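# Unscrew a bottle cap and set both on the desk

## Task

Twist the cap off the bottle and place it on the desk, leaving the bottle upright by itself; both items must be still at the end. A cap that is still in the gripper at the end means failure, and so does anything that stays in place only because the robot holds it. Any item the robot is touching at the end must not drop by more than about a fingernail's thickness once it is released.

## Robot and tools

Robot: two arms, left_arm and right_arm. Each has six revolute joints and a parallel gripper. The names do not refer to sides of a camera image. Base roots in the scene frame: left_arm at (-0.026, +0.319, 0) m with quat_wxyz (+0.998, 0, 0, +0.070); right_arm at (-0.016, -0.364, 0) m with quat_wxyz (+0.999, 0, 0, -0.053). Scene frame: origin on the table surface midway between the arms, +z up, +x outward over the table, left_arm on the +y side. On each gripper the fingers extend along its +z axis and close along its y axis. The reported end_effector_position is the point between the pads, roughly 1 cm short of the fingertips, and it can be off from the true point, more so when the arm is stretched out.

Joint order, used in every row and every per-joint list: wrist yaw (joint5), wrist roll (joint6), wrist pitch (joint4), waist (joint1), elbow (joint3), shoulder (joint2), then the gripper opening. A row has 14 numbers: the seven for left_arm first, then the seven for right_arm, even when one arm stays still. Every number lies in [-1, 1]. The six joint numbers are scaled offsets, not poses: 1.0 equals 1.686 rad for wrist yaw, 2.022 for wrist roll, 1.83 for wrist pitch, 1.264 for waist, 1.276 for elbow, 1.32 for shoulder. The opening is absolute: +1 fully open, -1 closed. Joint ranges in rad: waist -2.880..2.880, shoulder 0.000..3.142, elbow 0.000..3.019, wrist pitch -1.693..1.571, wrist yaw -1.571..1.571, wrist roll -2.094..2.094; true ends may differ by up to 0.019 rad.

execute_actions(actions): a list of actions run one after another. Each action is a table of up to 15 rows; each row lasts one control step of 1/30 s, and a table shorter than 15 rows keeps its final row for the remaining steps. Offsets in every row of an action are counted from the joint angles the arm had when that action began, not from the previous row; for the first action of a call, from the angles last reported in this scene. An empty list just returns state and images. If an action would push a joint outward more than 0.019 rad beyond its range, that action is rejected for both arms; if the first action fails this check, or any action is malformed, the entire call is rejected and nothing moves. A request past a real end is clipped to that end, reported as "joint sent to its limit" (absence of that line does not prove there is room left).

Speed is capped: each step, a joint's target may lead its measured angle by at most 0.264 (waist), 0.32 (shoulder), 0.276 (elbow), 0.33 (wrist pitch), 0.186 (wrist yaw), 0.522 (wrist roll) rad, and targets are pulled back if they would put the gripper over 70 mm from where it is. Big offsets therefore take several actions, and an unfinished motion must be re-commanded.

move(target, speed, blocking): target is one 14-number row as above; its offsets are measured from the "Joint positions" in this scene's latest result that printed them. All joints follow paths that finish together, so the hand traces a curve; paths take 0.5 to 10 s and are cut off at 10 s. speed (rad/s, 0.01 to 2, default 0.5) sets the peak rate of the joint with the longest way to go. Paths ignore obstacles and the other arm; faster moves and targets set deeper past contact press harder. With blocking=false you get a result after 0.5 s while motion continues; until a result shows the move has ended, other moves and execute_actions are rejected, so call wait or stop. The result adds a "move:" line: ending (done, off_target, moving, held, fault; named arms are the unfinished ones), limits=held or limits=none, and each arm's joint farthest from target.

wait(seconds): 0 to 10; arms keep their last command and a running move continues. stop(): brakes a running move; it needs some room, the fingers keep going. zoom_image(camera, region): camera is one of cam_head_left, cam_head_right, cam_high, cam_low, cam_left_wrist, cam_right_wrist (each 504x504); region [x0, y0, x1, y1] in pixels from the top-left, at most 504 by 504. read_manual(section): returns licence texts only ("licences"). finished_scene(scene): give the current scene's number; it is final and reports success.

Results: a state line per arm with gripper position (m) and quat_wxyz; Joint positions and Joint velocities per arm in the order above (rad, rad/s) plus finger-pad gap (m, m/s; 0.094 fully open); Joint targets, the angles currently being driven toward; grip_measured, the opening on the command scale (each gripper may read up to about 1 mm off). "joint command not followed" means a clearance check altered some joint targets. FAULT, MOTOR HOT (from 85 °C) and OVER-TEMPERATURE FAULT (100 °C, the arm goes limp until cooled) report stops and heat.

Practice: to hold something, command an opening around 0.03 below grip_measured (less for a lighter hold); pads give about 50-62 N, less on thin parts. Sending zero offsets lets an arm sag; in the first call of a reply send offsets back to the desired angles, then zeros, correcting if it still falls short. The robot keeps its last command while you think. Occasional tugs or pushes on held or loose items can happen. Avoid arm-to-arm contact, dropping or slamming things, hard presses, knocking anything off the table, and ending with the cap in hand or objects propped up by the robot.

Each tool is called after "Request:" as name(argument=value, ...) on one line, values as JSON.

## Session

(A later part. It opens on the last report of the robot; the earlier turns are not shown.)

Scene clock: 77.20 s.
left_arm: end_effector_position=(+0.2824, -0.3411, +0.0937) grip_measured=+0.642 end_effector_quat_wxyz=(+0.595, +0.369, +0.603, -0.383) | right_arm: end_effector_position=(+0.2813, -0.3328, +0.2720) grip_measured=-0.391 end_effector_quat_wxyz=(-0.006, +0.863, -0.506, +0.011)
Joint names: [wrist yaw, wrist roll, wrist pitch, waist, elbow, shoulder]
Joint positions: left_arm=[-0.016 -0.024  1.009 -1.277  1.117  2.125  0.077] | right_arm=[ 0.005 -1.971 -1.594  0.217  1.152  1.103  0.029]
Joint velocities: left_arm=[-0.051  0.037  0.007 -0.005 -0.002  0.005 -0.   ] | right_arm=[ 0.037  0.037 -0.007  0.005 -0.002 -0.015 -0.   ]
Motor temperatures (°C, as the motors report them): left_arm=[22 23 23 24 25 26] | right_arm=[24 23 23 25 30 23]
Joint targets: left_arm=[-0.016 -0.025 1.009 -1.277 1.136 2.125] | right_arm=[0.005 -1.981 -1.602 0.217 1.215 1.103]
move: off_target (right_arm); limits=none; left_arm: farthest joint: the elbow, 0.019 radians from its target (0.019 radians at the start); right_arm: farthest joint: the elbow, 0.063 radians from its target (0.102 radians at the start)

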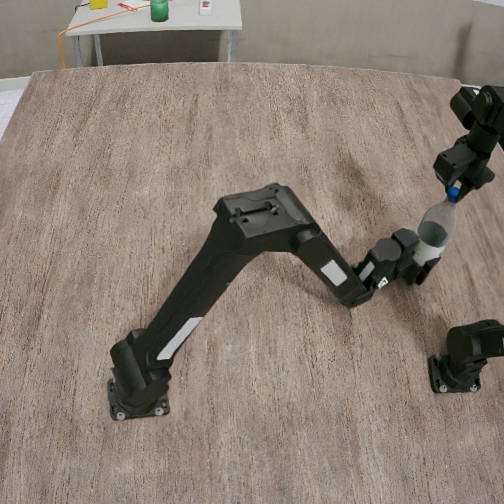

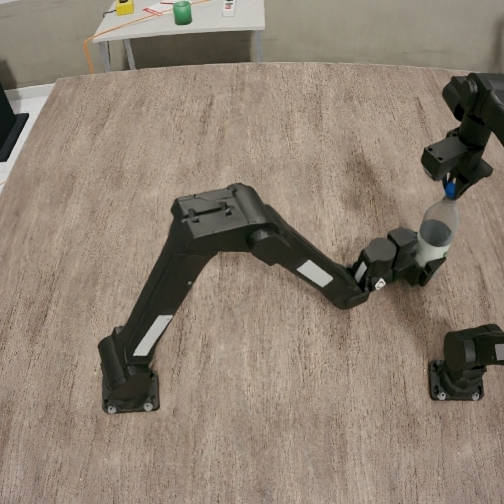

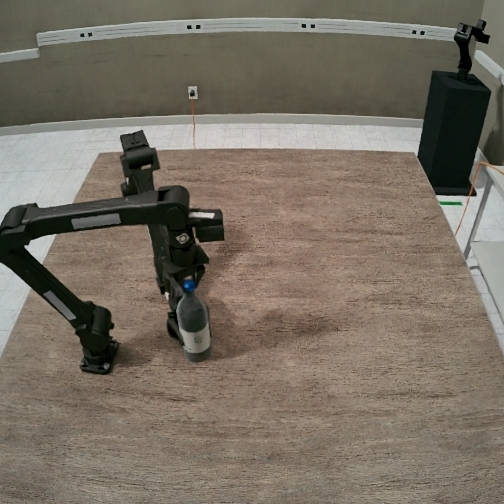

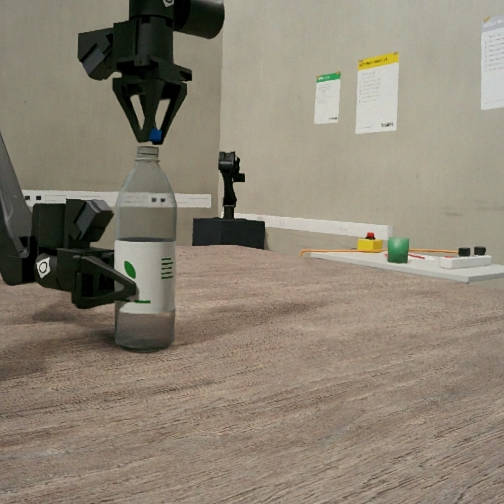

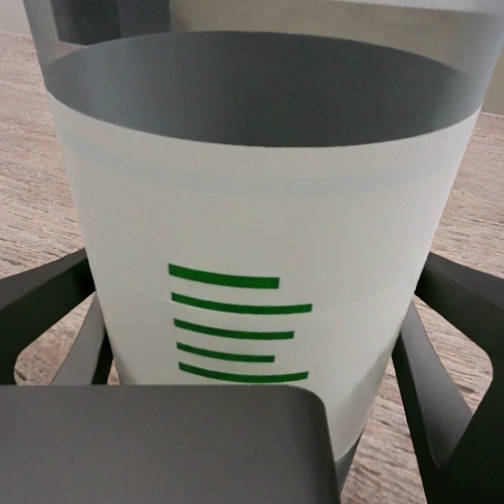

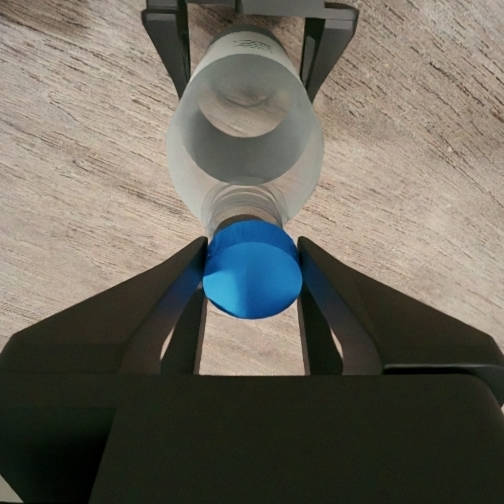

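Request:
move(target=[0,0,0,0,0.015,0,1,0,0.9,0,-0.5,0.04,0,-0.42], speed=1.6)

Request:
move(target=[0,0,0,0,0.015,0,1,0,0,0.36,0,0.04,0.512,-0.42], speed=0.6)

Scene clock: 82.70 s.
left_arm: end_effector_position=(+0.2824, -0.3411, +0.0937) grip_measured=+1.000 end_effector_quat_wxyz=(+0.595, +0.369, +0.603, -0.383) | right_arm: end_effector_position=(+0.2434, -0.5133, +0.2720) grip_measured=-0.391 end_effector_quat_wxyz=(+0.011, +0.176, +0.984, -0.006)
Joint names: [wrist yaw, wrist roll, wrist pitch, waist, elbow, shoulder]
Joint positions: left_arm=[-0.016 -0.024  1.009 -1.277  1.117  2.125  0.094] | right_arm=[ 0.005 -0.161 -1.594 -0.409  1.152  1.103  0.029]
Joint velocities: left_arm=[-0.051  0.022  0.007  0.005 -0.007  0.005  0.   ] | right_arm=[-0.022 -0.037 -0.012  0.005  0.002 -0.005 -0.001]
Motor temperatures (°C, as the motors report them): left_arm=[22 23 23 24 25 26] | right_arm=[24 23 23 25 30 23]
Joint targets: left_arm=[-0.016 -0.024 1.009 -1.277 1.136 2.125] | right_arm=[0.005 -0.151 -1.594 -0.415 1.203 1.103]
move: off_target (right_arm); limits=none; left_arm: farthest joint: the elbow, 0.019 radians from its target (0.019 radians at the start); right_arm: farthest joint: the elbow, 0.051 radians from its target (0.051 radians at the start)

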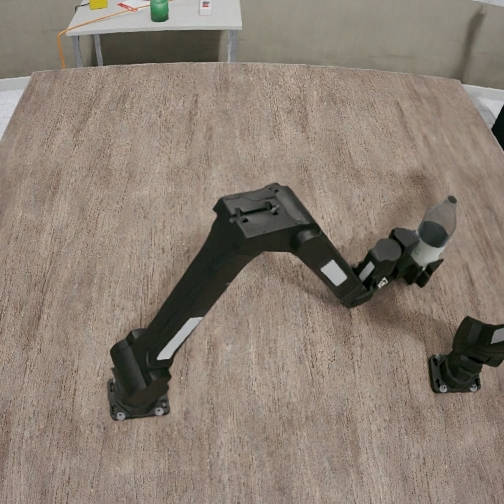

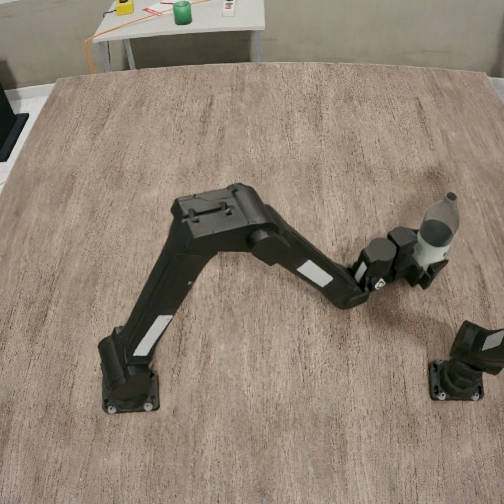

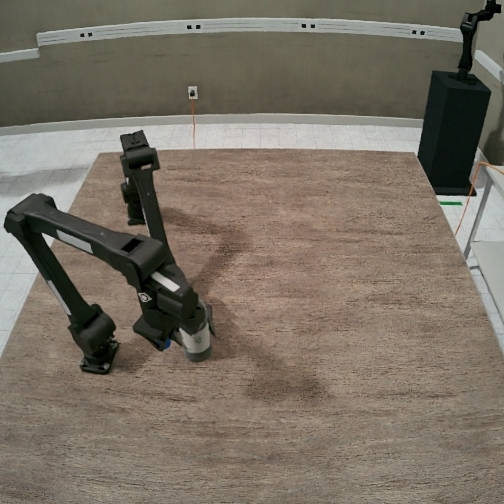

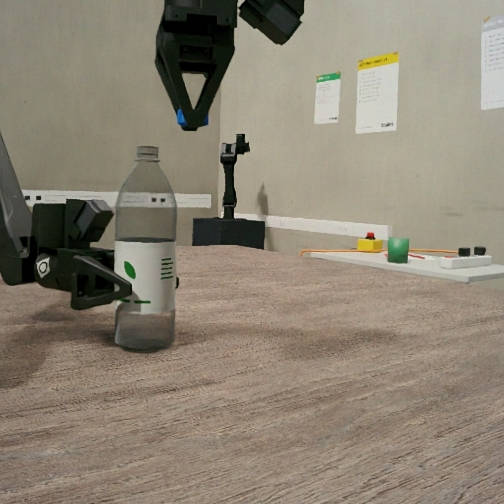

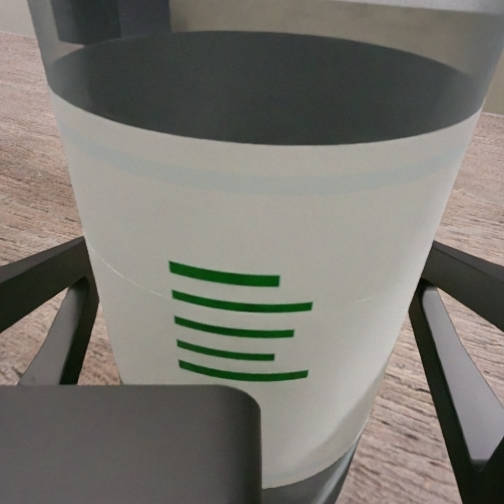

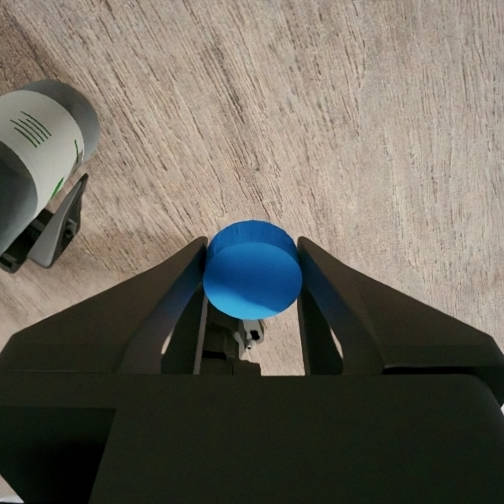

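Scene clock: 84.40 s.
left_arm: end_effector_position=(+0.2824, -0.3411, +0.0937) grip_measured=+1.000 end_effector_quat_wxyz=(+0.595, +0.369, +0.603, -0.383) | right_arm: end_effector_position=(+0.3967, -0.6001, +0.0137) grip_measured=-0.391 end_effector_quat_wxyz=(-0.004, +0.176, +0.984, -0.001)
Joint names: [wrist yaw, wrist roll, wrist pitch, waist, elbow, shoulder]
Joint positions: left_arm=[-0.016 -0.024  1.009 -1.277  1.117  2.125  0.094] | right_arm=[ 0.005 -0.161 -0.944 -0.409  1.154  1.788  0.029]
Joint velocities: left_arm=[-0.066 -0.037  0.002 -0.015 -0.012 -0.015  0.   ] | right_arm=[-0.022 -0.022  0.002 -0.015 -0.017  0.005 -0.   ]
Motor temperatures (°C, as the motors report them): left_arm=[22 23 23 24 25 26] | right_arm=[24 23 23 25 30 23]
Joint targets: left_arm=[-0.016 -0.024 1.009 -1.277 1.136 2.125] | right_arm=[0.005 -0.161 -0.935 -0.409 1.203 1.779]
move: off_target (right_arm); limits=none; left_arm: farthest joint: the elbow, 0.019 radians from its target (0.019 radians at the start); right_arm: farthest joint: the elbow, 0.049 radians from its target (0.051 radians at the start)

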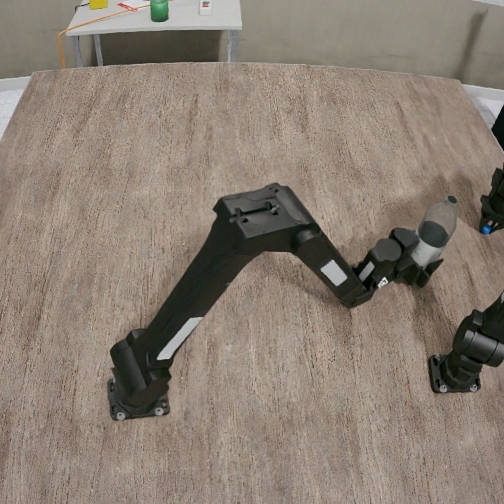

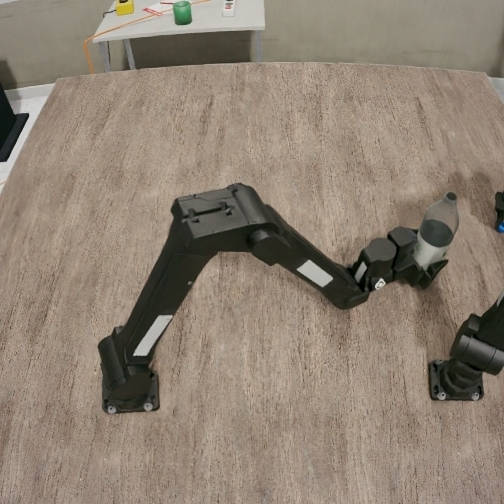

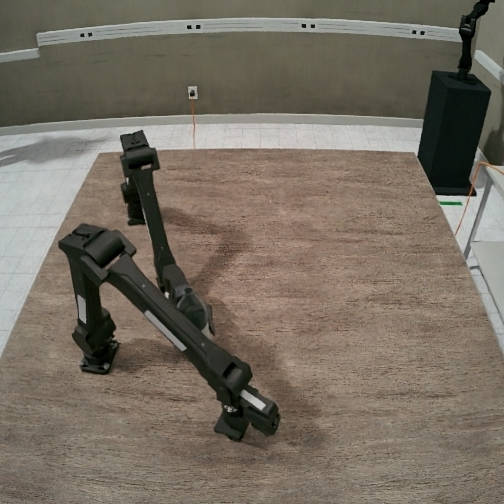

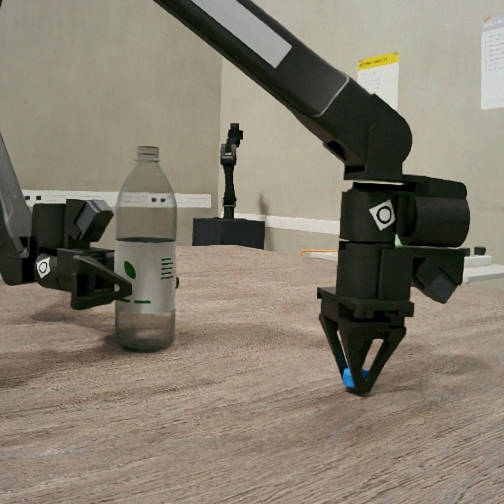

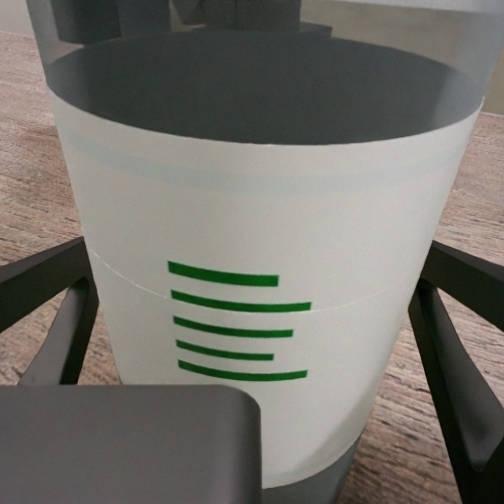

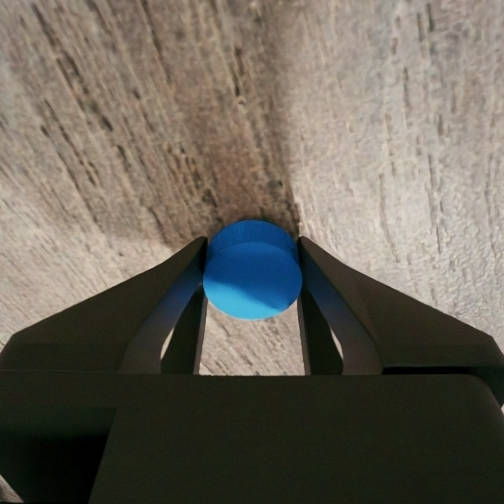

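Request:
execute_actions(actions=[[[0,0,0,0,0.015,0,1,0,0,0,0,0.03,0.01,-0.42]],[[0,0,0,0,0.015,0,1,0,0,0,0,0.03,0,0.5]],[[0,0,0,0,0.015,0,1,0,0,0,0,0.03,-0.04,0.5]]])

Request:
finished_scene(scene=1)

Scene clock: 88.43 s.
left_arm: end_effector_position=(+0.2824, -0.3411, +0.0937) grip_measured=+1.000 end_effector_quat_wxyz=(+0.595, +0.369, +0.603, -0.383) | right_arm: end_effector_position=(+0.3997, -0.6019, +0.0283) grip_measured=+0.497 end_effector_quat_wxyz=(+0.011, +0.176, +0.984, -0.006)
Joint names: [wrist yaw, wrist roll, wrist pitch, waist, elbow, shoulder]
Joint positions: left_arm=[-0.016 -0.024  1.009 -1.277  1.117  2.125  0.094] | right_arm=[ 0.005 -0.161 -0.944 -0.409  1.154  1.756  0.07 ]
Joint velocities: left_arm=[ 0.139  0.051 -0.012 -0.005 -0.012 -0.024  0.   ] | right_arm=[ 0.051 -0.007  0.007  0.005  0.007  0.005 -0.   ]
Motor temperatures (°C, as the motors report them): left_arm=[22 23 23 24 25 26] | right_arm=[24 23 23 25 30 23]
Joint targets: left_arm=[-0.016 -0.024 1.009 -1.277 1.136 2.125] | right_arm=[0.005 -0.161 -0.944 -0.409 1.192 1.735]

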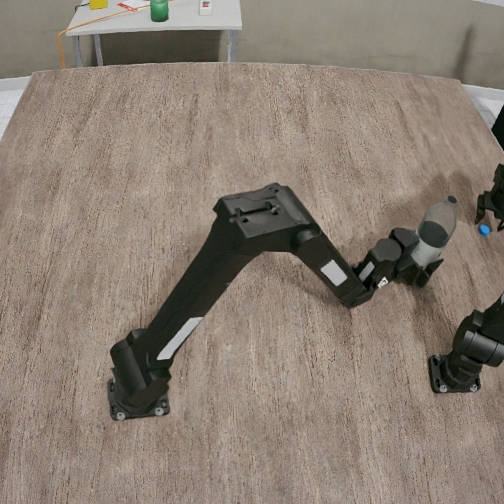

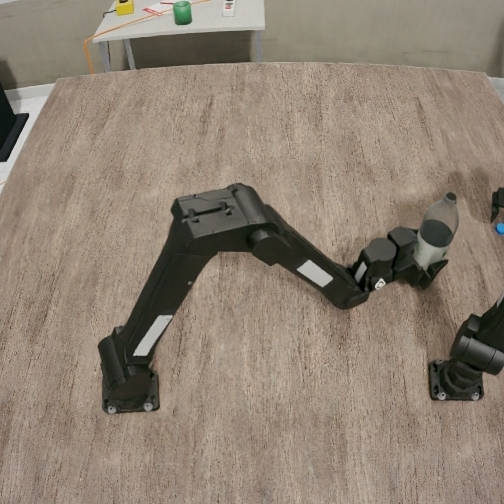

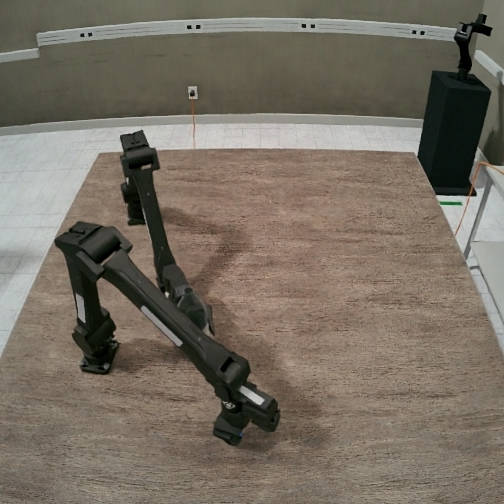

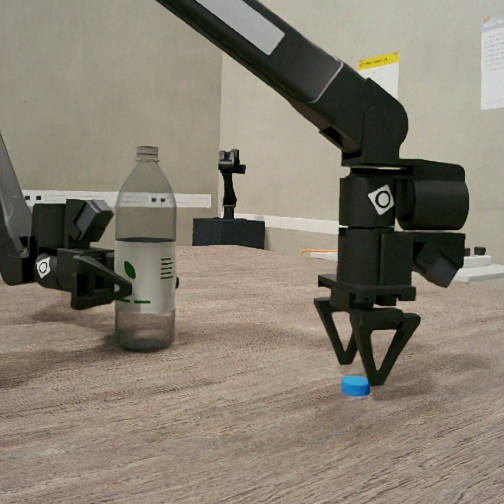

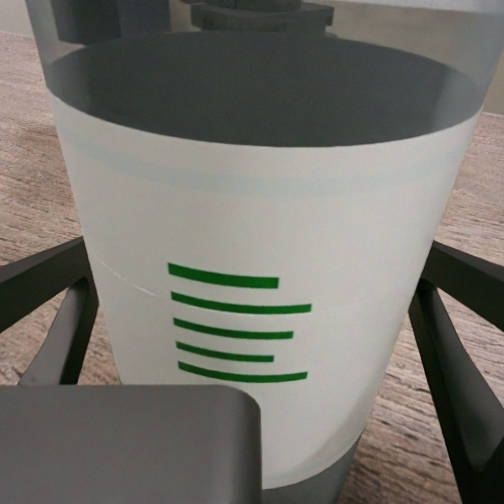

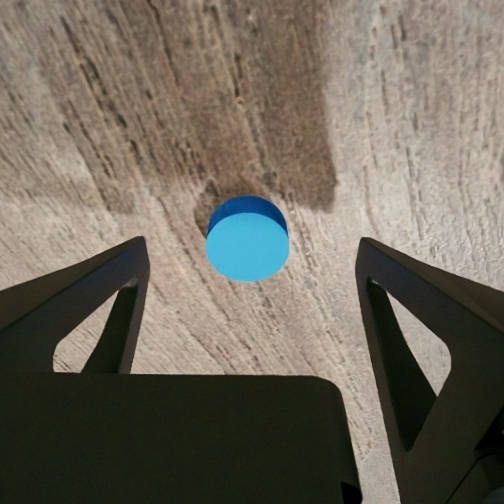

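The scene is finished: the task was done.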